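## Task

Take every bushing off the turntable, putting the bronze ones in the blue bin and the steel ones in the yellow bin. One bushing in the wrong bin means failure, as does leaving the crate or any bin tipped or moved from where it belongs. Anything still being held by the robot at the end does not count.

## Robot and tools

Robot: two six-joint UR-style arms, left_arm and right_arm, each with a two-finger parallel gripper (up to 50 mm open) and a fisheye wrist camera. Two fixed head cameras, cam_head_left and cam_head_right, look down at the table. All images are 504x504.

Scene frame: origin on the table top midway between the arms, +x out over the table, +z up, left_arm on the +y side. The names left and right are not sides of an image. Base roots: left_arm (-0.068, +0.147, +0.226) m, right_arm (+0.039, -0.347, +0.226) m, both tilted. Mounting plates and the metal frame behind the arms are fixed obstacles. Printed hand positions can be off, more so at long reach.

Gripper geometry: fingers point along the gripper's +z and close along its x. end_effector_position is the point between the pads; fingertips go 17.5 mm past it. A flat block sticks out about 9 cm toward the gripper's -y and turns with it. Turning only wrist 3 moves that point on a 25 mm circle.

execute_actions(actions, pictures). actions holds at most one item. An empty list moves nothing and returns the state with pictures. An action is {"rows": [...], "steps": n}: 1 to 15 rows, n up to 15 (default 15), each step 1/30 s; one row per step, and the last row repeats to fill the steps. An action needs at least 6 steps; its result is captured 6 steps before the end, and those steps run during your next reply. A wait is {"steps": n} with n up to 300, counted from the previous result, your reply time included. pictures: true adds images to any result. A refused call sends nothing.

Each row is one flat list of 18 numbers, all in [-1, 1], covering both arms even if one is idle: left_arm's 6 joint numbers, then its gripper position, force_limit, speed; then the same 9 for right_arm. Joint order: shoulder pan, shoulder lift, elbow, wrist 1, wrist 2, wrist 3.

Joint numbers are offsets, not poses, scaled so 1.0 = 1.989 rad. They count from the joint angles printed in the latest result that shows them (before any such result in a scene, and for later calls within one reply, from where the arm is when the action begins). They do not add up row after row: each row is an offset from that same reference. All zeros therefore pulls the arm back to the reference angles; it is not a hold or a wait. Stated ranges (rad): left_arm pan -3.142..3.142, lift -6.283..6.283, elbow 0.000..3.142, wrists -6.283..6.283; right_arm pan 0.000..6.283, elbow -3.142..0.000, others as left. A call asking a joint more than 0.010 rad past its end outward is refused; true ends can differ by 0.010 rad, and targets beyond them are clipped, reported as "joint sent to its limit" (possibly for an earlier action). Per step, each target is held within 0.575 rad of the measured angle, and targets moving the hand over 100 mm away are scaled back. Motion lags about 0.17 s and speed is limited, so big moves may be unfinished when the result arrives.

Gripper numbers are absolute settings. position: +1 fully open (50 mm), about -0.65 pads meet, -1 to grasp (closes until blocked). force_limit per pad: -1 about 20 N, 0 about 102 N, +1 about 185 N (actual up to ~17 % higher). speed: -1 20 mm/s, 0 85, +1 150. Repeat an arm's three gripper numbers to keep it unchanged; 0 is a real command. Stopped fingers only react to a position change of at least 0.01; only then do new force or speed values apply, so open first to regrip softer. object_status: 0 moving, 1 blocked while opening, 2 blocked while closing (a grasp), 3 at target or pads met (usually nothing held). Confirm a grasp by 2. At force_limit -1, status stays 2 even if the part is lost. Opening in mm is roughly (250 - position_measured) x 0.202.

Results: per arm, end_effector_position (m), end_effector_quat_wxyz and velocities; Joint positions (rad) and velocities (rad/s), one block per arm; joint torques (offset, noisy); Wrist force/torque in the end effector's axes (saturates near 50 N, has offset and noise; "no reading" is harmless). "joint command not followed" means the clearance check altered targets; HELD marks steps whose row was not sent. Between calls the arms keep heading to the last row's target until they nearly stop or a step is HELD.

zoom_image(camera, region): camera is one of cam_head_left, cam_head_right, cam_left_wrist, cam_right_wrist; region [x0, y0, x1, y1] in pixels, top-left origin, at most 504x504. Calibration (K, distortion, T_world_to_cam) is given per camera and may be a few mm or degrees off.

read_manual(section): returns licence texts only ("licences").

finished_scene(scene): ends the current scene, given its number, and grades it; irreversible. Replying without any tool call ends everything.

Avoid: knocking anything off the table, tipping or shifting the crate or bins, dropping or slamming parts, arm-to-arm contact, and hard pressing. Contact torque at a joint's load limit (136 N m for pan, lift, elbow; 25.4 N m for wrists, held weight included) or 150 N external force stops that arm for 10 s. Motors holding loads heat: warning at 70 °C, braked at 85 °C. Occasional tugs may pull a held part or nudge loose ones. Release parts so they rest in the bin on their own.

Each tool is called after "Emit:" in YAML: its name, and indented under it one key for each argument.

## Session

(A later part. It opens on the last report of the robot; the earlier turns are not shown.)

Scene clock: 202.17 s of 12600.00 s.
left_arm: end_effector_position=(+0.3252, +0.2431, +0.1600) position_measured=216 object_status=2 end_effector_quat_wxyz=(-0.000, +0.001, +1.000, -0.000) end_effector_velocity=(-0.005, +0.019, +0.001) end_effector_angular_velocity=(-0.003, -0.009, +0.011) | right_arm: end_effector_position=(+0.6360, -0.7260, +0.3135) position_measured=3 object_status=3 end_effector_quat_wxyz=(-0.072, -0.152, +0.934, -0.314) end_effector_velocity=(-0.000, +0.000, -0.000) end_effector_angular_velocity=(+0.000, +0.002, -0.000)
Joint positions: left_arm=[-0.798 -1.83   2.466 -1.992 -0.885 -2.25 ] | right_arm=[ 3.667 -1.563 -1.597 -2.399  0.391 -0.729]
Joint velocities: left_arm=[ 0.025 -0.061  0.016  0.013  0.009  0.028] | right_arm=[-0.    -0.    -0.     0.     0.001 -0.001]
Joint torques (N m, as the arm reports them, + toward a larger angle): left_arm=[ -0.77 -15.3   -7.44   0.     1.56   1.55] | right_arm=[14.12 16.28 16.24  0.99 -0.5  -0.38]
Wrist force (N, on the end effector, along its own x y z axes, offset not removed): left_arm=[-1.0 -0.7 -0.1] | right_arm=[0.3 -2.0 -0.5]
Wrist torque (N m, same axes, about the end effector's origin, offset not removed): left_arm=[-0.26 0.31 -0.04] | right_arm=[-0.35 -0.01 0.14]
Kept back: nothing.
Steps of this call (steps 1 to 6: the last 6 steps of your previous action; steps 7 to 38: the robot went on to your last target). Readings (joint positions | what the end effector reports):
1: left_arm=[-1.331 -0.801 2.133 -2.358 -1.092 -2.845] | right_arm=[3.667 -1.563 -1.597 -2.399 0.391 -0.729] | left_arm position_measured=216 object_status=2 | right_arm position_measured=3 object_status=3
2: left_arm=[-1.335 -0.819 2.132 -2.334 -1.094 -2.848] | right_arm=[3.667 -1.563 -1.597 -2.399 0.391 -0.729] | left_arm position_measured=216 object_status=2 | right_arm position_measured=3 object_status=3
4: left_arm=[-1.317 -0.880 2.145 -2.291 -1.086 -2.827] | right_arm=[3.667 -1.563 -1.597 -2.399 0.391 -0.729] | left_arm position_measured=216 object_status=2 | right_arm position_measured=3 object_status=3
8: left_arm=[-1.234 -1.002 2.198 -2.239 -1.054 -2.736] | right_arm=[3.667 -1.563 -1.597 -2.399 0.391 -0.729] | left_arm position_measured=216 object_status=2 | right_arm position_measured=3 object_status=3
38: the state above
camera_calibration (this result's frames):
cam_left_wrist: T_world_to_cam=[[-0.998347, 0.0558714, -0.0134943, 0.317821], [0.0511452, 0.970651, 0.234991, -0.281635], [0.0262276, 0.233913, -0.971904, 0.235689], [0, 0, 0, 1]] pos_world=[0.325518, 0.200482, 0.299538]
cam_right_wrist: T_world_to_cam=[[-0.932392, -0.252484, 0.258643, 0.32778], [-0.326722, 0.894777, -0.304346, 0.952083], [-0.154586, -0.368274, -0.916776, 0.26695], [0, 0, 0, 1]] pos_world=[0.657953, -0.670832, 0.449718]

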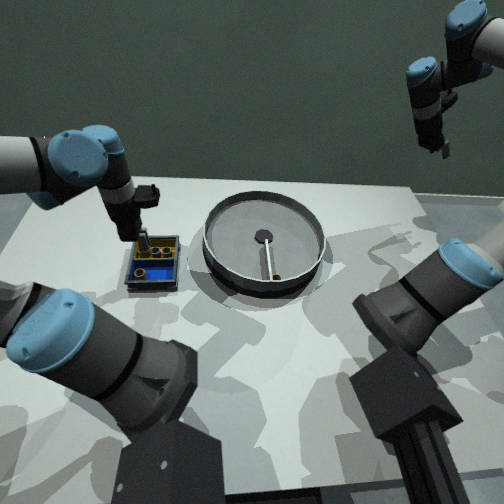

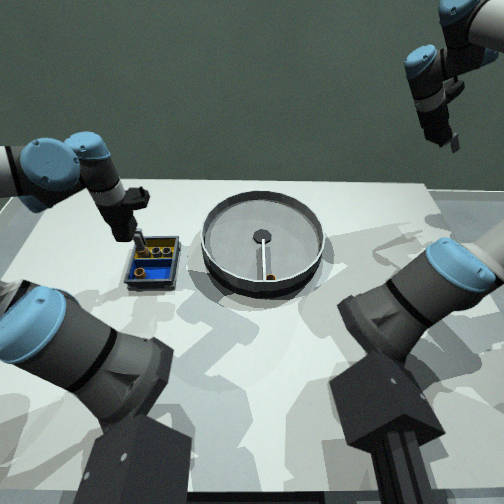

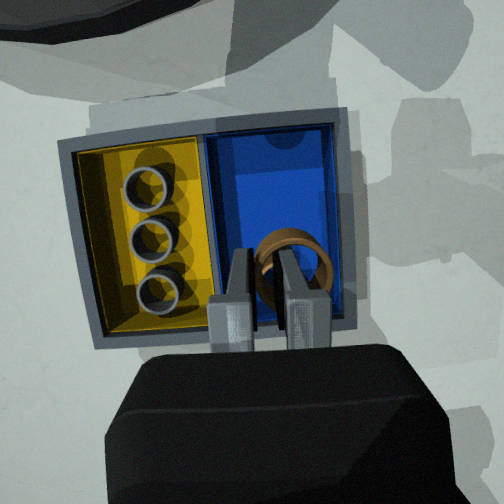

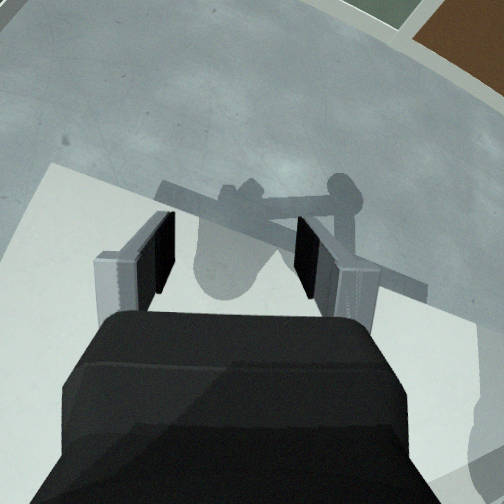

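Emit:
execute_actions:
  actions:
    - {"rows":[[0.006,0.002,0.003,-0.01,0.001,0.007,-1,-0.4,0.0,0,0,0,0,0,0,1,0,0],[0.013,0.011,0.007,-0.029,0.0022,0.016,-1,-0.4,0.0,0,0,0,0,0,0,1,0,0],[0.0215,0.0228,0.0117,-0.0525,0.0036,0.027,-1,-0.4,0.0,0,0,0,0,0,0,1,0,0],[0.0303,0.0348,0.0164,-0.0765,0.005,0.0383,-1,-0.4,0.0,0,0,0,0,0,0,1,0,0],[0.039,0.0468,0.0211,-0.1005,0.0064,0.0496,-1,-0.4,0.0,0,0,0,0,0,0,1,0,0],[0.0478,0.0588,0.0258,-0.1245,0.0078,0.0609,-1,-0.4,0.0,0,0,0,0,0,0,1,0,0],[0.0565,0.0708,0.0306,-0.1485,0.0092,0.0722,-1,-0.4,0.0,0,0,0,0,0,0,1,0,0],[0.0653,0.0828,0.0353,-0.1725,0.0106,0.0835,-1,-0.4,0.0,0,0,0,0,0,0,1,0,0],[0.0735,0.0979,0.0372,-0.1966,0.0111,0.0943,-1,-0.4,0.0,0,0,0,0,0,0,1,0,0],[0.0817,0.113,0.0391,-0.2206,0.0116,0.1051,-1,-0.4,0.0,0,0,0,0,0,0,1,0,0],[0.0899,0.1282,0.041,-0.2447,0.012,0.1159,-1,-0.4,0.0,0,0,0,0,0,0,1,0,0],[0.0981,0.1433,0.0429,-0.2687,0.0125,0.1268,-1,-0.4,0.0,0,0,0,0,0,0,1,0,0],[0.1063,0.1584,0.0448,-0.2928,0.013,0.1376,-1,-0.4,0.0,0,0,0,0,0,0,1,0,0],[0.1145,0.1735,0.0466,-0.3169,0.0135,0.1484,-1,-0.4,0.0,0,0,0,0,0,0,1,0,0],[0.12,0.1836,0.0479,-0.3329,0.0138,0.1556,-1,-0.4,0.0,0,0,0,0,0,0,1,0,0]],"steps":15}

Emit:
execute_actions:
  actions:
    - {"steps":22}
  pictures: true

Scene clock: 204.60 s of 12600.00 s.
left_arm: end_effector_position=(+0.3236, +0.2448, +0.1283) position_measured=216 object_status=2 end_effector_quat_wxyz=(-0.003, +0.003, +1.000, +0.001) end_effector_velocity=(-0.010, +0.003, -0.206) end_effector_angular_velocity=(+0.014, +0.030, -0.020) | right_arm: end_effector_position=(+0.6360, -0.7260, +0.3135) position_measured=3 object_status=3 end_effector_quat_wxyz=(-0.072, -0.152, +0.934, -0.314) end_effector_velocity=(+0.000, +0.000, -0.000) end_effector_angular_velocity=(-0.000, +0.001, +0.001)
Joint positions: left_arm=[-0.729 -1.751  2.503 -2.155 -0.874 -2.164] | right_arm=[ 3.667 -1.563 -1.597 -2.399  0.391 -0.729]
Joint velocities: left_arm=[ 0.424  0.578  0.227 -1.112  0.066  0.537] | right_arm=[ 0.    -0.001  0.    -0.001 -0.    -0.   ]
Joint torques (N m, as the arm reports them, + toward a larger angle): left_arm=[ 5.49 16.71 -3.64 -7.41  1.55  3.18] | right_arm=[14.53 17.39 16.4   0.75 -0.58 -0.51]
Wrist force (N, on the end effector, along its own x y z axes, offset not removed): left_arm=[-1.0 -2.5 -0.3] | right_arm=[-1.3 2.4 0.8]
Wrist torque (N m, same axes, about the end effector's origin, offset not removed): left_arm=[-0.44 0.26 -0.02] | right_arm=[0.31 0.63 0.07]
Steps of this call (steps 1 to 30: the robot went on to your last target; steps 31 to 64: nothing new was sent; steps 65 to 73: the first 9 steps of this action). Readings (joint positions | what the end effector reports):
65: left_arm=[-0.794 -1.838 2.468 -1.990 -0.884 -2.246] | right_arm=[3.667 -1.563 -1.597 -2.399 0.391 -0.729] | left_arm position_measured=216 object_status=2 | right_arm position_measured=3 object_status=3
66: left_arm=[-0.793 -1.836 2.468 -1.992 -0.884 -2.245] | right_arm=[3.667 -1.563 -1.597 -2.399 0.391 -0.729] | left_arm position_measured=216 object_status=2 | right_arm position_measured=3 object_status=3
68: left_arm=[-0.785 -1.826 2.473 -2.011 -0.883 -2.235] | right_arm=[3.667 -1.563 -1.597 -2.399 0.391 -0.729] | left_arm position_measured=216 object_status=2 | right_arm position_measured=3 object_status=3
72: left_arm=[-0.743 -1.770 2.496 -2.118 -0.876 -2.182] | right_arm=[3.667 -1.563 -1.597 -2.399 0.391 -0.729] | left_arm position_measured=216 object_status=2 | right_arm position_measured=3 object_status=3
73: the state above

Scene clock: 205.33 s of 12600.00 s.
left_arm: end_effector_position=(+0.3244, +0.2456, +0.0475) position_measured=216 object_status=2 end_effector_quat_wxyz=(+0.000, +0.000, +1.000, -0.000) end_effector_velocity=(+0.001, +0.000, -0.004) end_effector_angular_velocity=(-0.001, -0.003, +0.002) | right_arm: end_effector_position=(+0.6360, -0.7260, +0.3135) position_measured=3 object_status=3 end_effector_quat_wxyz=(-0.072, -0.152, +0.934, -0.314) end_effector_velocity=(-0.000, -0.000, -0.000) end_effector_angular_velocity=(-0.001, +0.001, +0.000)
Joint positions: left_arm=[-0.56  -1.467  2.561 -2.65  -0.858 -1.942] | right_arm=[ 3.667 -1.563 -1.597 -2.399  0.391 -0.729]
Joint velocities: left_arm=[ 0.01   0.019  0.001 -0.032  0.     0.013] | right_arm=[-0.001 -0.001  0.    -0.001 -0.    -0.   ]
Joint torques (N m, as the arm reports them, + toward a larger angle): left_arm=[-5.51 -0.85  0.7  -4.37  1.32  1.29] | right_arm=[14.13 17.22 17.13  0.81 -0.59 -0.42]
Wrist force (N, on the end effector, along its own x y z axes, offset not removed): left_arm=[-1.6 -1.3 0.6] | right_arm=[4.2 -3.2 0.5]
Wrist torque (N m, same axes, about the end effector's origin, offset not removed): left_arm=[-0.24 0.35 0.00] | right_arm=[-0.80 -0.45 -0.08]
Kept back: nothing.
Steps of this call (steps 1 to 6: the last 6 steps of your previous action; steps 7 to 22: the robot went on to your last target). Readings (joint positions | what the end effector reports):
1: left_arm=[-0.715 -1.730 2.511 -2.194 -0.872 -2.145] | right_arm=[3.667 -1.563 -1.597 -2.399 0.391 -0.729] | left_arm position_measured=216 object_status=2 | right_arm position_measured=3 object_status=3
2: left_arm=[-0.700 -1.708 2.518 -2.235 -0.870 -2.126] | right_arm=[3.667 -1.563 -1.597 -2.399 0.391 -0.729] | left_arm position_measured=216 object_status=2 | right_arm position_measured=3 object_status=3
4: left_arm=[-0.669 -1.659 2.529 -2.322 -0.866 -2.086] | right_arm=[3.667 -1.563 -1.597 -2.399 0.391 -0.729] | left_arm position_measured=216 object_status=2 | right_arm position_measured=3 object_status=3
8: left_arm=[-0.608 -1.554 2.548 -2.499 -0.861 -2.006] | right_arm=[3.667 -1.563 -1.597 -2.399 0.391 -0.729] | left_arm position_measured=216 object_status=2 | right_arm position_measured=3 object_status=3
22: the state above
camera_calibration (this result's frames):
cam_left_wrist: T_world_to_cam=[[-0.998415, 0.0545255, -0.0139703, 0.315754], [0.0497336, 0.970799, 0.234681, -0.257129], [0.0263584, 0.233614, -0.971972, 0.125766], [0, 0, 0, 1]] pos_world=[0.324726, 0.203023, 0.186995]
cam_right_wrist: T_world_to_cam=[[-0.932393, -0.252483, 0.258643, 0.32778], [-0.326722, 0.894777, -0.304346, 0.952083], [-0.154586, -0.368274, -0.916776, 0.26695], [0, 0, 0, 1]] pos_world=[0.657953, -0.670832, 0.449718]

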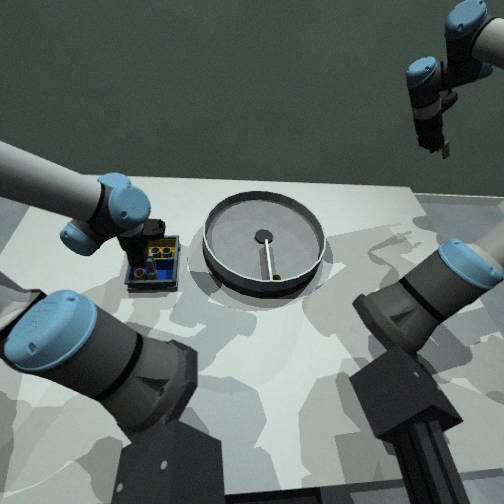

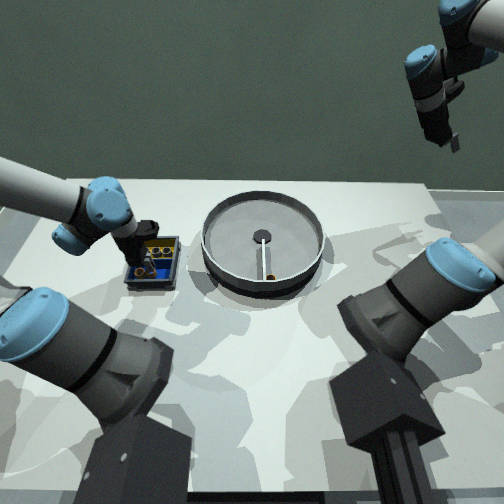

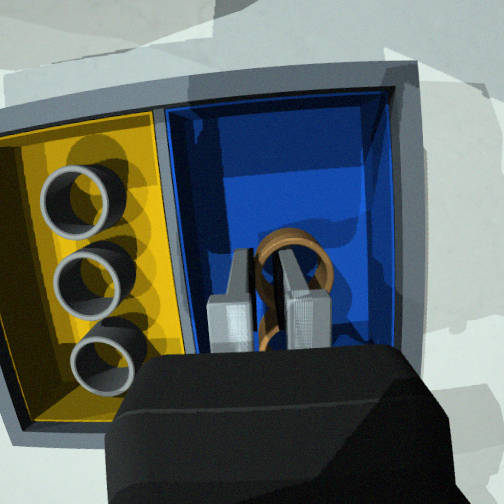

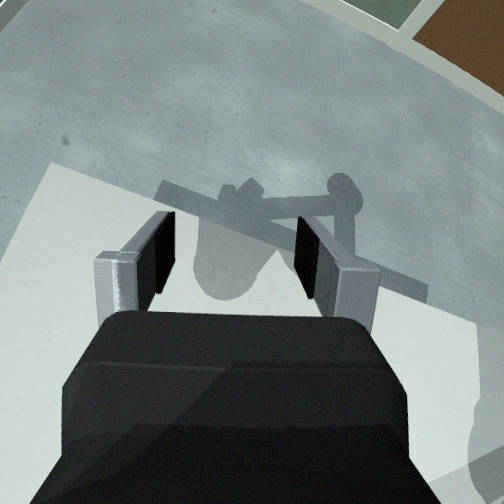

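Emit:
execute_actions:
  actions:
    - {"rows":[[0.0004,0.0011,0.0001,-0.0021,0.0002,0.0008,-0.155,-0.4,0.0,0,0,0,0,0,0,1,0,0],[0.0004,0.0011,0.0001,-0.0021,0.0002,0.0008,-0.155,-0.4,0.0,0,0,0,0,0,0,1,0,0],[0.0004,0.0011,0.0001,-0.0021,0.0002,0.0008,-0.155,-0.4,0.0,0,0,0,0,0,0,1,0,0],[0.0004,0.0011,0.0001,-0.0021,0.0002,0.0008,-0.155,-0.4,0.0,0,0,0,0,0,0,1,0,0],[-0.0016,-0.0027,-0.0004,0.004,0.0001,-0.002,-0.155,-0.4,0.0,0,0,0,0,0,0,1,0,0],[-0.0047,-0.0084,-0.0011,0.013,-0.0001,-0.006,-0.155,-0.4,0.0,0,0,0,0,0,0,1,0,0],[-0.0099,-0.018,-0.0023,0.028,-0.0004,-0.0129,-0.155,-0.4,0.0,0,0,0,0,0,0,1,0,0],[-0.017,-0.031,-0.0039,0.049,-0.0008,-0.0222,-0.155,-0.4,0.0,0,0,0,0,0,0,1,0,0],[-0.0255,-0.0465,-0.0058,0.074,-0.0013,-0.0333,-0.155,-0.4,0.0,0,0,0,0,0,0,1,0,0],[-0.035,-0.064,-0.008,0.102,-0.0019,-0.046,-0.155,-0.4,0.0,0,0,0,0,0,0,1,0,0],[-0.045,-0.082,-0.0103,0.13,-0.0025,-0.0587,-0.155,-0.4,0.0,0,0,0,0,0,0,1,0,0],[-0.0544,-0.0997,-0.0125,0.1583,-0.003,-0.0713,-0.155,-0.4,0.0,0,0,0,0,0,0,1,0,0],[-0.0755,-0.1286,-0.0239,0.216,-0.0064,-0.0985,-0.155,-0.4,0.0,0,0,0,0,0,0,1,0,0],[-0.0965,-0.1575,-0.0353,0.274,-0.0097,-0.1256,-0.155,-0.4,0.0,0,0,0,0,0,0,1,0,0],[-0.1176,-0.1863,-0.0467,0.3315,-0.0131,-0.1528,-0.155,-0.4,0.0,0,0,0,0,0,0,1,0,0]],"steps":15}

Emit:
execute_actions:
  actions:
    - {"steps":16}
  pictures: true

Scene clock: 206.40 s of 12600.00 s.
left_arm: end_effector_position=(+0.3255, +0.2451, +0.0515) position_measured=175 object_status=0 end_effector_quat_wxyz=(+0.001, -0.000, +1.000, -0.001) end_effector_velocity=(+0.019, -0.009, +0.083) end_effector_angular_velocity=(-0.019, -0.026, +0.020) | right_arm: end_effector_position=(+0.6360, -0.7260, +0.3135) position_measured=3 object_status=3 end_effector_quat_wxyz=(-0.072, -0.152, +0.934, -0.314) end_effector_velocity=(+0.000, +0.000, +0.000) end_effector_angular_velocity=(+0.000, -0.001, -0.001)
Joint positions: left_arm=[-0.569 -1.481  2.559 -2.63  -0.858 -1.953] | right_arm=[ 3.667 -1.563 -1.597 -2.399  0.391 -0.729]
Joint velocities: left_arm=[-0.165 -0.289 -0.04   0.432 -0.011 -0.212] | right_arm=[ 0.    -0.     0.001  0.001  0.    -0.   ]
Joint torques (N m, as the arm reports them, + toward a larger angle): left_arm=[-26.2  -36.73 -25.1    1.73  -2.36  -2.41] | right_arm=[14.19 16.83 16.31  0.73 -0.55 -0.35]
Wrist force (N, on the end effector, along its own x y z axes, offset not removed): left_arm=[-1.0 -2.0 1.3] | right_arm=[-1.9 -1.1 -1.4]
Wrist torque (N m, same axes, about the end effector's origin, offset not removed): left_arm=[-0.36 0.27 0.00] | right_arm=[-0.35 0.48 -0.04]
Steps of this call (steps 1 to 23: the robot went on to your last target; steps 24 to 32: the first 9 steps of this action). Readings (joint positions | what the end effector reports):
24: left_arm=[-0.559 -1.465 2.561 -2.654 -0.858 -1.940] | right_arm=[3.667 -1.563 -1.597 -2.399 0.391 -0.729] | left_arm position_measured=212 object_status=0 | right_arm position_measured=3 object_status=3
25: left_arm=[-0.559 -1.465 2.561 -2.654 -0.858 -1.940] | right_arm=[3.667 -1.563 -1.597 -2.399 0.391 -0.729] | left_arm position_measured=198 object_status=0 | right_arm position_measured=3 object_status=3
27: left_arm=[-0.559 -1.465 2.561 -2.654 -0.858 -1.940] | right_arm=[3.667 -1.563 -1.597 -2.399 0.391 -0.729] | left_arm position_measured=175 object_status=0 | right_arm position_measured=3 object_status=3
31: left_arm=[-0.564 -1.473 2.560 -2.642 -0.858 -1.947] | right_arm=[3.667 -1.563 -1.597 -2.399 0.391 -0.729] | left_arm position_measured=175 object_status=0 | right_arm position_measured=3 object_status=3
32: the state above

Scene clock: 206.93 s of 12600.00 s.
left_arm: end_effector_position=(+0.3268, +0.2440, +0.1545) position_measured=175 object_status=3 end_effector_quat_wxyz=(+0.002, -0.001, +1.000, -0.002) end_effector_velocity=(-0.016, +0.011, +0.043) end_effector_angular_velocity=(+0.023, +0.019, -0.019) | right_arm: end_effector_position=(+0.6360, -0.7260, +0.3135) position_measured=3 object_status=3 end_effector_quat_wxyz=(-0.072, -0.152, +0.934, -0.314) end_effector_velocity=(+0.000, -0.000, +0.000) end_effector_angular_velocity=(+0.001, -0.001, -0.001)
Joint positions: left_arm=[-0.781 -1.818  2.474 -2.032 -0.882 -2.229] | right_arm=[ 3.667 -1.563 -1.597 -2.399  0.391 -0.729]
Joint velocities: left_arm=[-0.099 -0.151 -0.044  0.312 -0.012 -0.13 ] | right_arm=[0.    0.    0.001 0.    0.    0.001]
Joint torques (N m, as the arm reports them, + toward a larger angle): left_arm=[-16.52 -11.87 -30.09   0.52  -2.21  -1.16] | right_arm=[13.92 17.08 17.43  0.72 -0.59 -0.44]
Wrist force (N, on the end effector, along its own x y z axes, offset not removed): left_arm=[-1.9 -1.6 -1.1] | right_arm=[-0.8 0.5 -1.1]
Wrist torque (N m, same axes, about the end effector's origin, offset not removed): left_arm=[-0.32 0.44 -0.04] | right_arm=[-0.10 0.32 -0.10]
Kept back: nothing.
Steps of this call (steps 1 to 6: the last 6 steps of your previous action; steps 7 to 16: the robot went on to your last target). Readings (joint positions | what the end effector reports):
1: left_arm=[-0.575 -1.493 2.557 -2.612 -0.858 -1.961] | right_arm=[3.667 -1.563 -1.597 -2.399 0.391 -0.729] | left_arm position_measured=175 object_status=0 | right_arm position_measured=3 object_status=3
2: left_arm=[-0.584 -1.509 2.555 -2.588 -0.859 -1.973] | right_arm=[3.667 -1.563 -1.597 -2.399 0.391 -0.729] | left_arm position_measured=175 object_status=3 | right_arm position_measured=3 object_status=3
4: left_arm=[-0.608 -1.551 2.549 -2.523 -0.861 -2.004] | right_arm=[3.667 -1.563 -1.597 -2.399 0.391 -0.729] | left_arm position_measured=175 object_status=3 | right_arm position_measured=3 object_status=3
8: left_arm=[-0.694 -1.684 2.513 -2.306 -0.871 -2.113] | right_arm=[3.667 -1.563 -1.597 -2.399 0.391 -0.729] | left_arm position_measured=175 object_status=3 | right_arm position_measured=3 object_status=3
16: the state above
camera_calibration (this result's frames):
cam_left_wrist: T_world_to_cam=[[-0.998506, 0.0517487, -0.017561, 0.320935], [0.0462828, 0.971678, 0.231731, -0.279531], [0.0290554, 0.230572, -0.972621, 0.230062], [0, 0, 0, 1]] pos_world=[0.326709, 0.20196, 0.294175]
cam_right_wrist: T_world_to_cam=[[-0.932393, -0.252483, 0.258643, 0.32778], [-0.326722, 0.894777, -0.304346, 0.952083], [-0.154586, -0.368274, -0.916776, 0.26695], [0, 0, 0, 1]] pos_world=[0.657953, -0.670832, 0.449718]

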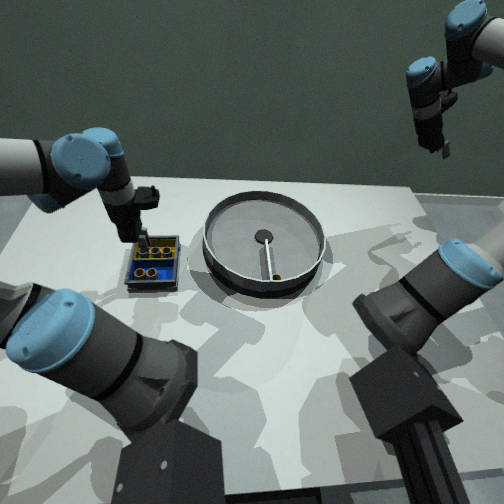

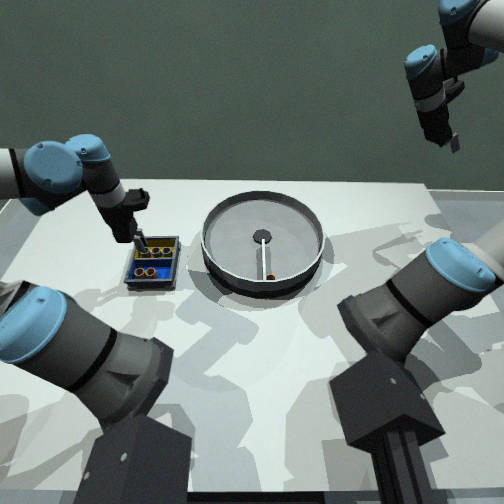

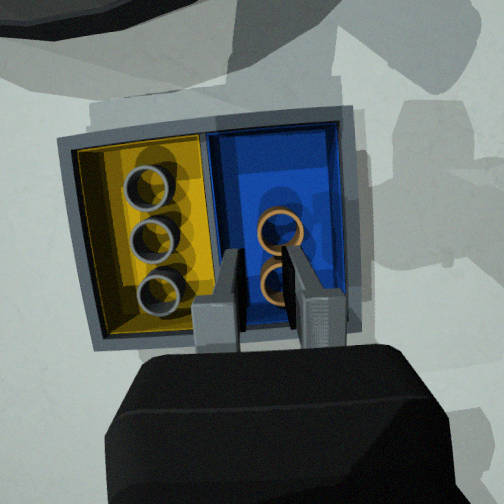

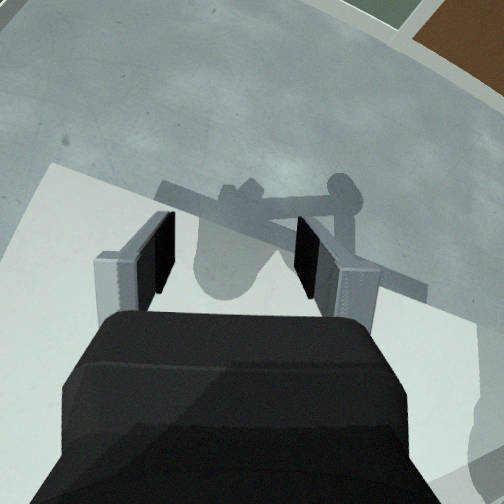

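Emit:
execute_actions:
  actions:
    - {"rows":[[-0.015,0.015,-0.008,0.008,-0.006,-0.018,-0.155,-0.4,0.0,0,0,0,0,0,0,1,0,0],[-0.034,0.042,-0.017,0.002,-0.013,-0.038,-0.155,-0.4,0.0,0,0,0,0,0,0,1,0,0],[-0.058,0.078,-0.029,-0.008,-0.022,-0.064,-0.155,-0.4,0.0,0,0,0,0,0,0,1,0,0],[-0.084,0.119,-0.042,-0.02,-0.032,-0.093,-0.155,-0.4,0.0,0,0,0,0,0,0,1,0,0],[-0.11,0.16,-0.055,-0.032,-0.042,-0.122,-0.155,-0.4,0.0,0,0,0,0,0,0,1,0,0],[-0.136,0.201,-0.067,-0.044,-0.052,-0.151,-0.155,-0.4,0.0,0,0,0,0,0,0,1,0,0],[-0.162,0.242,-0.08,-0.057,-0.062,-0.18,-0.155,-0.4,0.0,0,0,0,0,0,0,1,0,0],[-0.188,0.283,-0.093,-0.069,-0.073,-0.209,-0.155,-0.4,0.0,0,0,0,0,0,0,1,0,0],[-0.214,0.324,-0.106,-0.081,-0.083,-0.238,-0.155,-0.4,0.0,0,0,0,0,0,0,1,0,0],[-0.24,0.365,-0.118,-0.093,-0.093,-0.267,-0.155,-0.4,0.0,0,0,0,0,0,0,1,0,0],[-0.266,0.406,-0.131,-0.106,-0.103,-0.296,-0.155,-0.4,0.0,0,0,0,0,0,0,1,0,0],[-0.292,0.4474,-0.1439,-0.118,-0.1134,-0.3251,-0.155,-0.4,0.0,0,0,0,0,0,0,1,0,0]],"steps":15}

Emit:
execute_actions:
  actions:
    - {"steps":26}

Scene clock: 209.27 s of 12600.00 s.
left_arm: end_effector_position=(+0.3481, +0.1566, +0.1745) position_measured=175 object_status=3 end_effector_quat_wxyz=(+0.001, +0.001, +1.000, -0.016) end_effector_velocity=(+0.060, -0.465, +0.060) end_effector_angular_velocity=(-0.087, +0.022, -0.030) | right_arm: end_effector_position=(+0.6360, -0.7260, +0.3135) position_measured=3 object_status=3 end_effector_quat_wxyz=(-0.072, -0.152, +0.934, -0.314) end_effector_velocity=(+0.001, +0.000, +0.000) end_effector_angular_velocity=(+0.000, -0.001, +0.000)
Joint positions: left_arm=[-0.922 -1.633  2.402 -2.06  -0.937 -2.385] | right_arm=[ 3.667 -1.563 -1.597 -2.399  0.391 -0.729]
Joint velocities: left_arm=[-0.658  1.041 -0.325 -0.311 -0.258 -0.72 ] | right_arm=[ 0.    -0.     0.001  0.    -0.001  0.   ]
Joint torques (N m, as the arm reports them, + toward a larger angle): left_arm=[-30.79  17.99 -32.81  -5.12  -3.15  -3.45] | right_arm=[14.38 16.99 16.72  0.72 -0.57 -0.33]
Wrist force (N, on the end effector, along its own x y z axes, offset not removed): left_arm=[-2.4 -1.0 -0.1] | right_arm=[2.4 2.2 -0.6]
Wrist torque (N m, same axes, about the end effector's origin, offset not removed): left_arm=[-0.21 0.49 0.04] | right_arm=[0.33 -0.10 0.37]
Steps of this call (steps 1 to 30: the robot went on to your last target; steps 31 to 61: nothing new was sent; steps 62 to 70: the first 9 steps of this action). Readings (joint positions | what the end effector reports):
62: left_arm=[-0.794 -1.837 2.468 -1.991 -0.884 -2.246] | right_arm=[3.667 -1.563 -1.597 -2.399 0.391 -0.729] | left_arm position_measured=175 object_status=3 | right_arm position_measured=3 object_status=3
63: left_arm=[-0.796 -1.834 2.467 -1.993 -0.885 -2.248] | right_arm=[3.667 -1.563 -1.597 -2.399 0.391 -0.729] | left_arm position_measured=175 object_status=3 | right_arm position_measured=3 object_status=3
65: left_arm=[-0.814 -1.803 2.457 -2.006 -0.894 -2.267] | right_arm=[3.667 -1.563 -1.597 -2.399 0.391 -0.729] | left_arm position_measured=175 object_status=3 | right_arm position_measured=3 object_status=3
69: left_arm=[-0.900 -1.668 2.413 -2.049 -0.929 -2.360] | right_arm=[3.667 -1.563 -1.597 -2.399 0.391 -0.729] | left_arm position_measured=175 object_status=3 | right_arm position_measured=3 object_status=3
70: the state above

Scene clock: 210.13 s of 12600.00 s.
left_arm: end_effector_position=(+0.2749, -0.1417, +0.1719) position_measured=175 object_status=3 end_effector_quat_wxyz=(-0.000, +0.000, +1.000, -0.001) end_effector_velocity=(-0.022, -0.031, -0.009) end_effector_angular_velocity=(+0.018, -0.004, -0.000) | right_arm: end_effector_position=(+0.6360, -0.7260, +0.3135) position_measured=3 object_status=3 end_effector_quat_wxyz=(-0.072, -0.152, +0.934, -0.314) end_effector_velocity=(+0.000, -0.000, -0.000) end_effector_angular_velocity=(-0.000, +0.001, +0.000)
Joint positions: left_arm=[-1.355 -0.94   2.191 -2.263 -1.105 -2.868] | right_arm=[ 3.667 -1.563 -1.597 -2.399  0.391 -0.729]
Joint velocities: left_arm=[-0.054  0.09  -0.025 -0.024 -0.019 -0.059] | right_arm=[-0.    -0.     0.    -0.001 -0.    -0.   ]
Joint torques (N m, as the arm reports them, + toward a larger angle): left_arm=[-31.47  -9.06 -31.5   -4.79  -2.06  -1.16] | right_arm=[13.93 16.93 17.01  0.84 -0.67 -0.41]
Wrist force (N, on the end effector, along its own x y z axes, offset not removed): left_arm=[-0.8 -1.2 0.9] | right_arm=[-4.8 0.7 -3.3]
Wrist torque (N m, same axes, about the end effector's origin, offset not removed): left_arm=[-0.18 0.23 -0.04] | right_arm=[0.15 1.14 0.09]
Kept back: nothing.
Steps of this call (steps 1 to 6: the last 6 steps of your previous action; steps 7 to 26: the robot went on to your last target). Readings (joint positions | what the end effector reports):
1: left_arm=[-0.944 -1.598 2.391 -2.070 -0.946 -2.410] | right_arm=[3.667 -1.563 -1.597 -2.399 0.391 -0.729] | left_arm position_measured=175 object_status=3 | right_arm position_measured=3 object_status=3
2: left_arm=[-0.966 -1.563 2.380 -2.081 -0.955 -2.434] | right_arm=[3.667 -1.563 -1.597 -2.399 0.391 -0.729] | left_arm position_measured=175 object_status=3 | right_arm position_measured=3 object_status=3
4: left_arm=[-1.010 -1.495 2.358 -2.102 -0.972 -2.483] | right_arm=[3.667 -1.563 -1.597 -2.399 0.391 -0.729] | left_arm position_measured=175 object_status=3 | right_arm position_measured=3 object_status=3
8: left_arm=[-1.098 -1.360 2.315 -2.144 -1.007 -2.581] | right_arm=[3.667 -1.563 -1.597 -2.399 0.391 -0.729] | left_arm position_measured=175 object_status=3 | right_arm position_measured=3 object_status=3
26: the state above

Emit:
execute_actions:
  actions:
    - {"rows":[[-0.0015,0.0095,-0.0003,-0.0076,-0.0003,-0.002,-0.155,-0.4,0.0,0,0,0,0,0,0,1,0,0],[0.0018,0.016,0.0021,-0.018,0.0015,0.0012,-0.155,-0.4,0.0,0,0,0,0,0,0,1,0,0],[0.005,0.0226,0.0045,-0.0285,0.0033,0.0044,-0.155,-0.4,0.0,0,0,0,0,0,0,1,0,0],[0.0083,0.0293,0.007,-0.039,0.0051,0.0077,-0.155,-0.4,0.0,0,0,0,0,0,0,1,0,0],[0.0116,0.0359,0.0094,-0.0494,0.0069,0.0109,-0.155,-0.4,0.0,0,0,0,0,0,0,1,0,0],[0.0153,0.0433,0.0113,-0.0602,0.0088,0.0145,-0.155,-0.4,0.0,0,0,0,0,0,0,1,0,0],[0.019,0.0508,0.0131,-0.071,0.0108,0.0181,-0.155,-0.4,0.0,0,0,0,0,0,0,1,0,0],[0.0227,0.0582,0.0148,-0.0818,0.0127,0.0217,-0.155,-0.4,0.0,0,0,0,0,0,0,1,0,0],[0.0261,0.0651,0.0162,-0.0918,0.0145,0.025,-0.155,-0.4,0.0,0,0,0,0,0,0,1,0,0],[0.029,0.071,0.0174,-0.1003,0.016,0.0279,-0.155,-0.4,0.0,0,0,0,0,0,0,1,0,0],[0.031,0.075,0.0181,-0.1062,0.017,0.0298,-0.155,-0.4,0.0,0,0,0,0,0,0,1,0,0],[0.0319,0.0768,0.0184,-0.1088,0.0175,0.0307,-0.155,-0.4,0.0,0,0,0,0,0,0,1,0,0]],"steps":15}

Emit:
execute_actions:
  actions:
    - {"steps":18}
  pictures: true

Emit:
zoom_image:
  camera: "cam_left_wrist"
  region: [245, 205, 365, 325]

Scene clock: 211.00 s of 12600.00 s.
left_arm: end_effector_position=(+0.2721, -0.1457, +0.1433) position_measured=175 object_status=3 end_effector_quat_wxyz=(-0.000, +0.001, +1.000, +0.001) end_effector_velocity=(-0.000, -0.001, -0.172) end_effector_angular_velocity=(+0.009, +0.001, -0.006) | right_arm: end_effector_position=(+0.6360, -0.7260, +0.3135) position_measured=3 object_status=3 end_effector_quat_wxyz=(-0.072, -0.152, +0.934, -0.314) end_effector_velocity=(+0.000, -0.000, -0.000) end_effector_angular_velocity=(-0.001, -0.001, +0.000)
Joint positions: left_arm=[-1.335 -0.875  2.206 -2.349 -1.093 -2.849] | right_arm=[ 3.667 -1.563 -1.597 -2.399  0.391 -0.729]
Joint velocities: left_arm=[ 0.174  0.349  0.102 -0.518  0.093  0.168] | right_arm=[-0.     0.    -0.     0.001 -0.001 -0.   ]
Joint torques (N m, as the arm reports them, + toward a larger angle): left_arm=[-16.35  -3.47  -4.93  -6.09   1.77   1.74] | right_arm=[13.96 16.76 16.02  0.68 -0.72 -0.35]
Wrist force (N, on the end effector, along its own x y z axes, offset not removed): left_arm=[-1.4 -0.9 -0.4] | right_arm=[1.1 -1.3 -0.2]
Wrist torque (N m, same axes, about the end effector's origin, offset not removed): left_arm=[-0.24 0.33 0.00] | right_arm=[-0.25 -0.11 0.05]
Steps of this call (steps 1 to 17: the robot went on to your last target; steps 18 to 26: the first 9 steps of this action). Readings (joint positions | what the end effector reports):
18: left_arm=[-1.362 -0.928 2.188 -2.266 -1.108 -2.876] | right_arm=[3.667 -1.563 -1.597 -2.399 0.391 -0.729] | left_arm position_measured=175 object_status=3 | right_arm position_measured=3 object_status=3
19: left_arm=[-1.362 -0.927 2.188 -2.268 -1.108 -2.875] | right_arm=[3.667 -1.563 -1.597 -2.399 0.391 -0.729] | left_arm position_measured=175 object_status=3 | right_arm position_measured=3 object_status=3
21: left_arm=[-1.358 -0.920 2.190 -2.279 -1.106 -2.872] | right_arm=[3.667 -1.563 -1.597 -2.399 0.391 -0.729] | left_arm position_measured=175 object_status=3 | right_arm position_measured=3 object_status=3
25: left_arm=[-1.341 -0.886 2.203 -2.331 -1.096 -2.855] | right_arm=[3.667 -1.563 -1.597 -2.399 0.391 -0.729] | left_arm position_measured=175 object_status=3 | right_arm position_measured=3 object_status=3
26: the state above

Scene clock: 211.60 s of 12600.00 s.
left_arm: end_effector_position=(+0.2721, -0.1461, +0.1027) position_measured=175 object_status=3 end_effector_quat_wxyz=(+0.000, +0.000, +1.000, -0.000) end_effector_velocity=(+0.000, -0.000, -0.004) end_effector_angular_velocity=(-0.001, -0.000, +0.001) | right_arm: end_effector_position=(+0.6360, -0.7260, +0.3135) position_measured=3 object_status=3 end_effector_quat_wxyz=(-0.072, -0.152, +0.934, -0.314) end_effector_velocity=(-0.000, +0.000, +0.000) end_effector_angular_velocity=(+0.001, +0.000, +0.000)
Joint positions: left_arm=[-1.292 -0.788  2.227 -2.478 -1.071 -2.807] | right_arm=[ 3.667 -1.563 -1.597 -2.399  0.391 -0.729]
Joint velocities: left_arm=[ 0.004  0.008  0.001 -0.012  0.002  0.004] | right_arm=[ 0.001  0.001  0.    -0.     0.001 -0.001]
Joint torques (N m, as the arm reports them, + toward a larger angle): left_arm=[-18.93 -12.15  -4.5   -4.67   1.67   1.46] | right_arm=[13.99 16.7  16.67  0.84 -0.56 -0.4 ]
Wrist force (N, on the end effector, along its own x y z axes, offset not removed): left_arm=[-0.3 -1.2 0.5] | right_arm=[1.6 -0.1 1.0]
Wrist torque (N m, same axes, about the end effector's origin, offset not removed): left_arm=[-0.21 0.10 -0.09] | right_arm=[0.01 -0.10 0.05]
Kept back: nothing.
Steps of this call (steps 1 to 6: the last 6 steps of your previous action; steps 7 to 18: the robot went on to your last target). Readings (joint positions | what the end effector reports):
1: left_arm=[-1.329 -0.863 2.209 -2.367 -1.090 -2.843] | right_arm=[3.667 -1.563 -1.597 -2.399 0.391 -0.729] | left_arm position_measured=175 object_status=3 | right_arm position_measured=3 object_status=3
2: left_arm=[-1.323 -0.850 2.213 -2.385 -1.087 -2.837] | right_arm=[3.667 -1.563 -1.597 -2.399 0.391 -0.729] | left_arm position_measured=175 object_status=3 | right_arm position_measured=3 object_status=3
4: left_arm=[-1.311 -0.827 2.218 -2.419 -1.081 -2.826] | right_arm=[3.667 -1.563 -1.597 -2.399 0.391 -0.729] | left_arm position_measured=175 object_status=3 | right_arm position_measured=3 object_status=3
8: left_arm=[-1.299 -0.802 2.224 -2.458 -1.074 -2.814] | right_arm=[3.667 -1.563 -1.597 -2.399 0.391 -0.729] | left_arm position_measured=175 object_status=3 | right_arm position_measured=3 object_status=3
18: the state above
camera_calibration (this result's frames):
cam_left_wrist: T_world_to_cam=[[-0.998402, 0.0546435, -0.0144012, 0.285742], [0.0497506, 0.970825, 0.234571, 0.112712], [0.0267988, 0.233479, -0.971992, 0.27219], [0, 0, 0, 1]] pos_world=[0.272384, -0.188589, 0.242243]
cam_right_wrist: T_world_to_cam=[[-0.932392, -0.252484, 0.258643, 0.32778], [-0.326722, 0.894777, -0.304346, 0.952083], [-0.154586, -0.368274, -0.916776, 0.26695], [0, 0, 0, 1]] pos_world=[0.657953, -0.670832, 0.449718]

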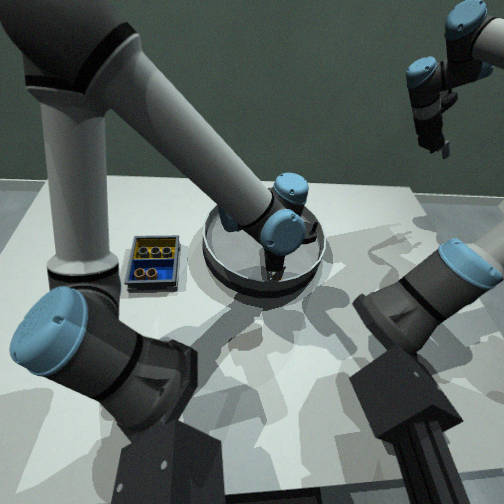

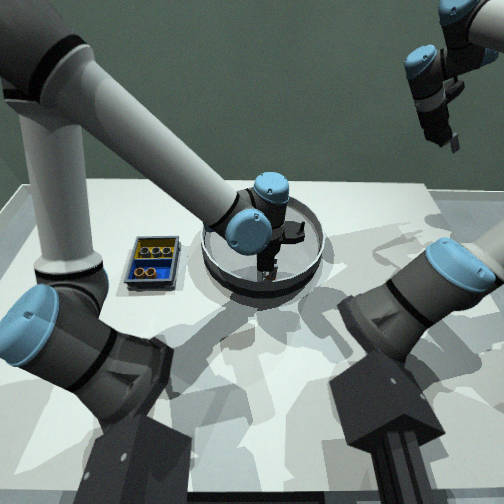

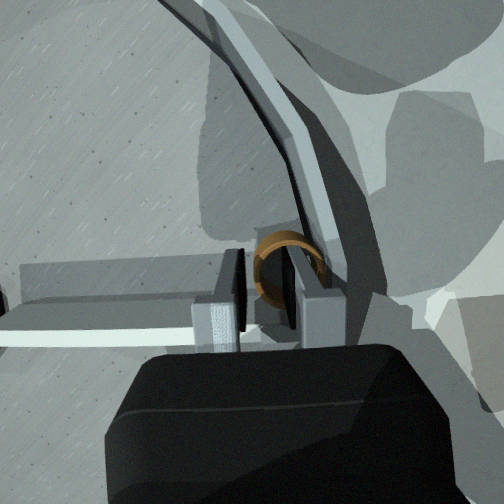

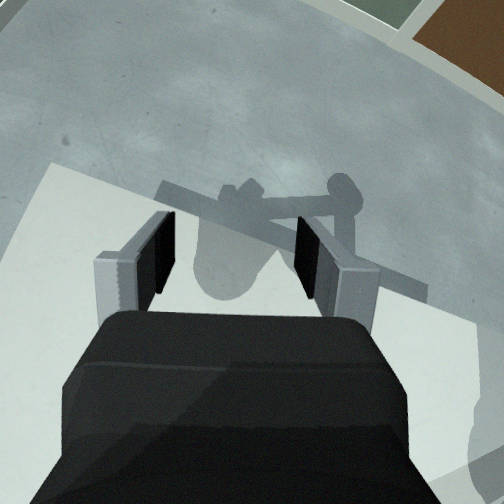

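Region (245, 205, 365, 325) of cam_left_wrist's 504x504 image, scaled by 4.200, with more detail than that image has.

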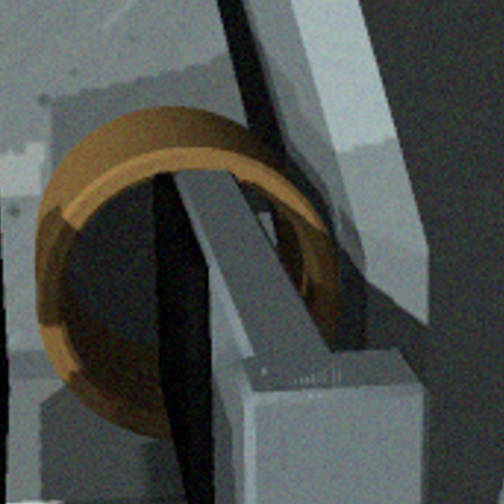

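Emit:
execute_actions:
  actions:
    - {"rows":[[0.001,-0.0012,0.0015,-0.001,0.0005,0.001,-0.155,-0.4,0.0,0,0,0,0,0,0,1,0,0],[0.0018,-0.002,0.0026,-0.0018,0.0009,0.0019,-0.155,-0.4,0.0,0,0,0,0,0,0,1,0,0],[0.0025,-0.0005,0.0028,-0.0035,0.0012,0.0025,-0.155,-0.4,0.0,0,0,0,0,0,0,1,0,0],[0.00348,0.00149,0.00299,-0.00625,0.0017,0.0035,-0.155,-0.4,0.0,0,0,0,0,0,0,1,0,0]],"steps":9}

Emit:
execute_actions:
  actions:
    - {"steps":12}
  pictures: true

Emit:
zoom_image:
  camera: "cam_left_wrist"
  region: [245, 205, 365, 325]

Scene clock: 212.77 s of 12600.00 s.
left_arm: end_effector_position=(+0.2722, -0.1455, +0.1021) position_measured=175 object_status=3 end_effector_quat_wxyz=(+0.000, +0.000, +1.000, -0.000) end_effector_velocity=(+0.003, +0.013, -0.001) end_effector_angular_velocity=(-0.002, -0.001, +0.000) | right_arm: end_effector_position=(+0.6360, -0.7260, +0.3135) position_measured=3 object_status=3 end_effector_quat_wxyz=(-0.072, -0.152, +0.934, -0.314) end_effector_velocity=(+0.000, +0.000, -0.000) end_effector_angular_velocity=(-0.001, -0.001, +0.001)
Joint positions: left_arm=[-1.291 -0.788  2.228 -2.48  -1.07  -2.806] | right_arm=[ 3.667 -1.563 -1.597 -2.399  0.391 -0.729]
Joint velocities: left_arm=[ 0.015 -0.023  0.024 -0.011  0.008  0.016] | right_arm=[ 0.    -0.    -0.     0.    -0.001  0.   ]
Joint torques (N m, as the arm reports them, + toward a larger angle): left_arm=[-18.32 -34.19  -3.88  -4.84   1.42   1.68] | right_arm=[13.64 17.3  16.59  0.63 -0.62 -0.48]
Wrist force (N, on the end effector, along its own x y z axes, offset not removed): left_arm=[-1.8 -1.1 0.6] | right_arm=[1.8 1.8 2.1]
Wrist torque (N m, same axes, about the end effector's origin, offset not removed): left_arm=[-0.21 0.42 0.01] | right_arm=[0.38 -0.28 0.11]
Steps of this call (steps 1 to 15: the robot went on to your last target; steps 16 to 32: nothing new was sent; steps 33 to 35: the first 3 steps of this action). Readings (joint positions | what the end effector reports):
33: left_arm=[-1.292 -0.787 2.227 -2.479 -1.071 -2.807] | right_arm=[3.667 -1.563 -1.597 -2.399 0.391 -0.729] | left_arm position_measured=175 object_status=3 | right_arm position_measured=3 object_status=3
34: left_arm=[-1.292 -0.787 2.228 -2.480 -1.070 -2.807] | right_arm=[3.667 -1.563 -1.597 -2.399 0.391 -0.729] | left_arm position_measured=175 object_status=3 | right_arm position_measured=3 object_status=3
35: the state above

Scene clock: 213.17 s of 12600.00 s.
left_arm: end_effector_position=(+0.2727, -0.1436, +0.0992) position_measured=175 object_status=3 end_effector_quat_wxyz=(+0.000, +0.000, +1.000, -0.001) end_effector_velocity=(+0.000, +0.001, -0.001) end_effector_angular_velocity=(-0.000, -0.000, -0.000) | right_arm: end_effector_position=(+0.6360, -0.7260, +0.3135) position_measured=3 object_status=3 end_effector_quat_wxyz=(-0.072, -0.152, +0.934, -0.314) end_effector_velocity=(-0.000, +0.000, -0.000) end_effector_angular_velocity=(+0.000, +0.000, -0.001)
Joint positions: left_arm=[-1.286 -0.786  2.233 -2.49  -1.068 -2.801] | right_arm=[ 3.667 -1.563 -1.597 -2.399  0.391 -0.729]
Joint velocities: left_arm=[ 0.003  0.002  0.001 -0.005  0.001  0.003] | right_arm=[ 0.     0.    -0.001  0.     0.001  0.   ]
Joint torques (N m, as the arm reports them, + toward a larger angle): left_arm=[-19.26 -12.43  -4.41  -5.08   1.55   1.35] | right_arm=[14.22 16.95 16.51  0.8  -0.59 -0.44]
Wrist force (N, on the end effector, along its own x y z axes, offset not removed): left_arm=[-1.7 -1.8 0.2] | right_arm=[3.2 4.2 2.8]
Wrist torque (N m, same axes, about the end effector's origin, offset not removed): left_arm=[-0.37 0.46 0.02] | right_arm=[0.77 -0.22 -0.09]
Kept back: nothing.
Steps of this call (steps 1 to 6: the last 6 steps of your previous action; steps 7 to 12: the robot went on to your last target). Readings (joint positions | what the end effector reports):
1: left_arm=[-1.291 -0.789 2.229 -2.480 -1.070 -2.806] | right_arm=[3.667 -1.563 -1.597 -2.399 0.391 -0.729] | left_arm position_measured=175 object_status=3 | right_arm position_measured=3 object_status=3
2: left_arm=[-1.290 -0.789 2.230 -2.482 -1.069 -2.805] | right_arm=[3.667 -1.563 -1.597 -2.399 0.391 -0.729] | left_arm position_measured=175 object_status=3 | right_arm position_measured=3 object_status=3
4: left_arm=[-1.288 -0.788 2.231 -2.485 -1.069 -2.803] | right_arm=[3.667 -1.563 -1.597 -2.399 0.391 -0.729] | left_arm position_measured=175 object_status=3 | right_arm position_measured=3 object_status=3
8: left_arm=[-1.286 -0.786 2.232 -2.488 -1.068 -2.801] | right_arm=[3.667 -1.563 -1.597 -2.399 0.391 -0.729] | left_arm position_measured=175 object_status=3 | right_arm position_measured=3 object_status=3
12: the state above
camera_calibration (this result's frames):
cam_left_wrist: T_world_to_cam=[[-0.998402, 0.0546567, -0.0143864, 0.286087], [0.0497739, 0.970884, 0.234321, 0.111093], [0.0267747, 0.23323, -0.972053, 0.268179], [0, 0, 0, 1]] pos_world=[0.27292, -0.186043, 0.238768]
cam_right_wrist: T_world_to_cam=[[-0.932392, -0.252484, 0.258643, 0.32778], [-0.326723, 0.894777, -0.304346, 0.952083], [-0.154586, -0.368274, -0.916776, 0.26695], [0, 0, 0, 1]] pos_world=[0.657953, -0.670832, 0.449718]

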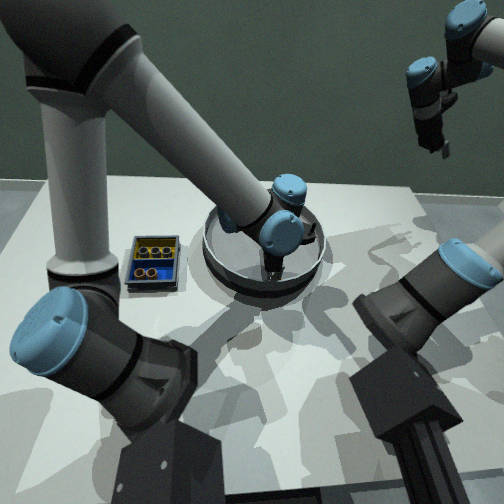

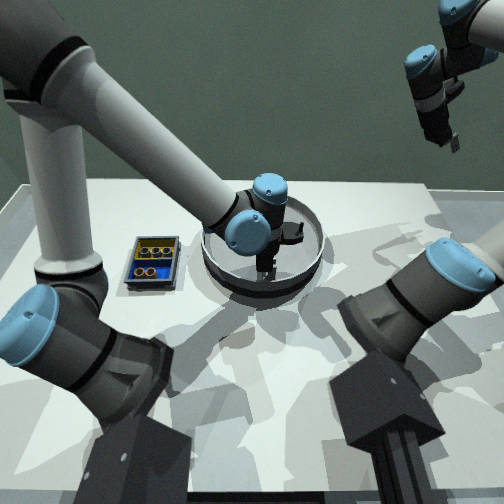

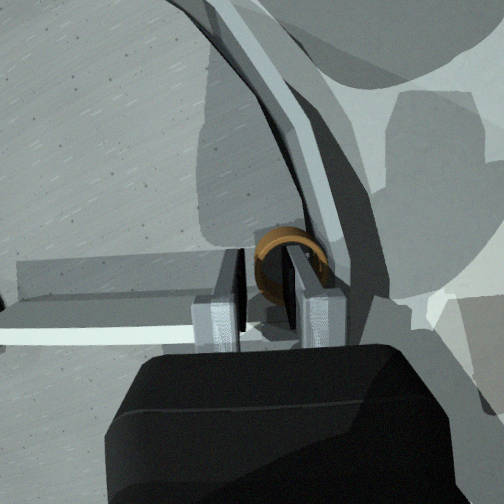

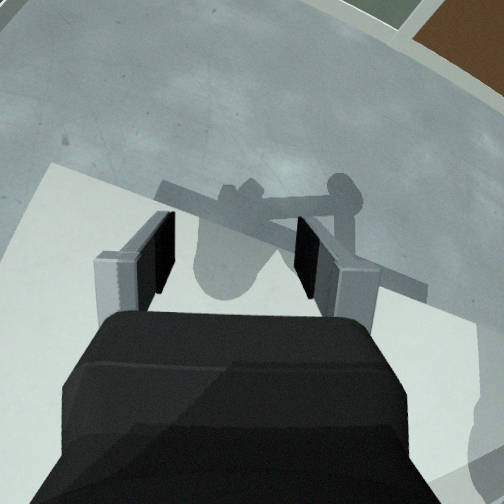

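Region (245, 205, 365, 325) of cam_left_wrist's 504x504 image, scaled by 4.200, with more detail than that image has.

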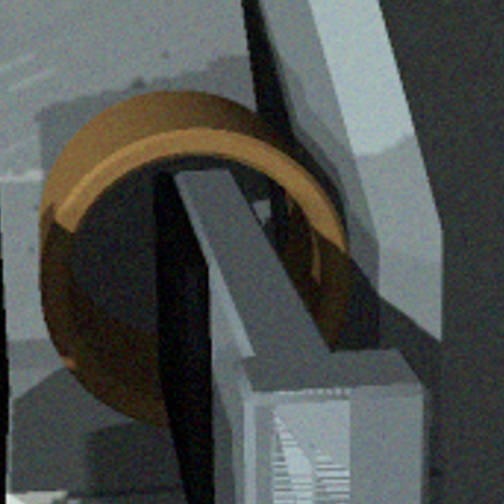

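Emit:
execute_actions:
  actions:
    - {"rows":[[0.0001,-0.0003,0.00035,-0.00014,0.00005,0.0001,-0.155,-0.4,0.0,0,0,0,0,0,0,1,0,0],[0.0006,0.0008,0.0005,-0.0016,0.0003,0.0006,-0.155,-0.4,0.0,0,0,0,0,0,0,1,0,0],[0.0011,0.0018,0.0006,-0.003,0.0006,0.0011,-0.155,-0.4,0.0,0,0,0,0,0,0,1,0,0],[0.0017,0.0029,0.0007,-0.0045,0.0008,0.0017,-0.155,-0.4,0.0,0,0,0,0,0,0,1,0,0],[0.0022,0.004,0.0009,-0.006,0.0011,0.0022,-0.155,-0.4,0.0,0,0,0,0,0,0,1,0,0],[0.00273,0.00505,0.00099,-0.00739,0.00138,0.0027,-0.155,-0.4,0.0,0,0,0,0,0,0,1,0,0]],"steps":12}

Emit:
execute_actions:
  actions:
    - {"steps":9}

Scene clock: 213.83 s of 12600.00 s.
left_arm: end_effector_position=(+0.2727, -0.1434, +0.0979) position_measured=175 object_status=3 end_effector_quat_wxyz=(+0.000, +0.000, +1.000, -0.001) end_effector_velocity=(-0.000, +0.001, -0.017) end_effector_angular_velocity=(+0.000, +0.001, +0.000) | right_arm: end_effector_position=(+0.6360, -0.7260, +0.3135) position_measured=3 object_status=3 end_effector_quat_wxyz=(-0.072, -0.152, +0.934, -0.314) end_effector_velocity=(+0.001, +0.000, +0.000) end_effector_angular_velocity=(+0.001, -0.002, -0.001)
Joint positions: left_arm=[-1.284 -0.783  2.234 -2.494 -1.067 -2.799] | right_arm=[ 3.667 -1.563 -1.597 -2.399  0.391 -0.729]
Joint velocities: left_arm=[ 0.019  0.036  0.007 -0.052  0.009  0.018] | right_arm=[ 0.001 -0.     0.001  0.001 -0.     0.   ]
Joint torques (N m, as the arm reports them, + toward a larger angle): left_arm=[-20.47 -10.95  -2.79  -5.07   1.41   1.38] | right_arm=[13.85 17.27 16.31  0.85 -0.47 -0.42]
Wrist force (N, on the end effector, along its own x y z axes, offset not removed): left_arm=[-1.4 -0.6 0.4] | right_arm=[1.7 3.2 -1.9]
Wrist torque (N m, same axes, about the end effector's origin, offset not removed): left_arm=[-0.07 0.30 -0.06] | right_arm=[0.26 -0.05 0.14]
Steps of this call (steps 1 to 14: the robot went on to your last target; steps 15 to 20: the first 6 steps of this action). Readings (joint positions | what the end effector reports):
15: left_arm=[-1.285 -0.785 2.233 -2.490 -1.067 -2.800] | right_arm=[3.667 -1.563 -1.597 -2.399 0.391 -0.729] | left_arm position_measured=175 object_status=3 | right_arm position_measured=3 object_status=3
16: left_arm=[-1.285 -0.785 2.233 -2.490 -1.067 -2.800] | right_arm=[3.667 -1.563 -1.597 -2.399 0.391 -0.729] | left_arm position_measured=175 object_status=3 | right_arm position_measured=3 object_status=3
18: left_arm=[-1.285 -0.785 2.233 -2.491 -1.067 -2.800] | right_arm=[3.667 -1.563 -1.597 -2.399 0.391 -0.729] | left_arm position_measured=175 object_status=3 | right_arm position_measured=3 object_status=3
20: the state above

Scene clock: 214.13 s of 12600.00 s.
left_arm: end_effector_position=(+0.2727, -0.1433, +0.0949) position_measured=175 object_status=3 end_effector_quat_wxyz=(+0.000, +0.000, +1.000, -0.001) end_effector_velocity=(-0.000, +0.000, -0.003) end_effector_angular_velocity=(+0.000, +0.000, +0.000) | right_arm: end_effector_position=(+0.6360, -0.7260, +0.3135) position_measured=3 object_status=3 end_effector_quat_wxyz=(-0.072, -0.152, +0.934, -0.314) end_effector_velocity=(+0.001, +0.000, +0.001) end_effector_angular_velocity=(+0.001, -0.002, -0.001)
Joint positions: left_arm=[-1.281 -0.776  2.235 -2.503 -1.065 -2.796] | right_arm=[ 3.667 -1.563 -1.597 -2.399  0.391 -0.729]
Joint velocities: left_arm=[ 0.003  0.006  0.002 -0.008  0.001  0.003] | right_arm=[ 0.001 -0.     0.002 -0.    -0.     0.001]
Joint torques (N m, as the arm reports them, + toward a larger angle): left_arm=[-20.57 -13.64  -2.8   -4.74   1.53   1.44] | right_arm=[14.46 17.56 16.92  0.81 -0.62 -0.44]
Wrist force (N, on the end effector, along its own x y z axes, offset not removed): left_arm=[-1.8 -2.1 0.3] | right_arm=[-4.5 4.3 1.5]
Wrist torque (N m, same axes, about the end effector's origin, offset not removed): left_arm=[-0.40 0.42 -0.02] | right_arm=[0.66 0.94 0.18]
Kept back: nothing.
Steps of this call (steps 1 to 6: the last 6 steps of your previous action; steps 7 to 9: the robot went on to your last target). Readings (joint positions | what the end effector reports):
1: left_arm=[-1.283 -0.782 2.234 -2.496 -1.066 -2.798] | right_arm=[3.667 -1.563 -1.597 -2.399 0.391 -0.729] | left_arm position_measured=175 object_status=3 | right_arm position_measured=3 object_status=3
2: left_arm=[-1.283 -0.780 2.234 -2.498 -1.066 -2.798] | right_arm=[3.667 -1.563 -1.597 -2.399 0.391 -0.729] | left_arm position_measured=175 object_status=3 | right_arm position_measured=3 object_status=3
4: left_arm=[-1.282 -0.778 2.234 -2.500 -1.066 -2.797] | right_arm=[3.667 -1.563 -1.597 -2.399 0.391 -0.729] | left_arm position_measured=175 object_status=3 | right_arm position_measured=3 object_status=3
8: left_arm=[-1.281 -0.777 2.235 -2.503 -1.065 -2.796] | right_arm=[3.667 -1.563 -1.597 -2.399 0.391 -0.729] | left_arm position_measured=175 object_status=3 | right_arm position_measured=3 object_status=3
9: the state above


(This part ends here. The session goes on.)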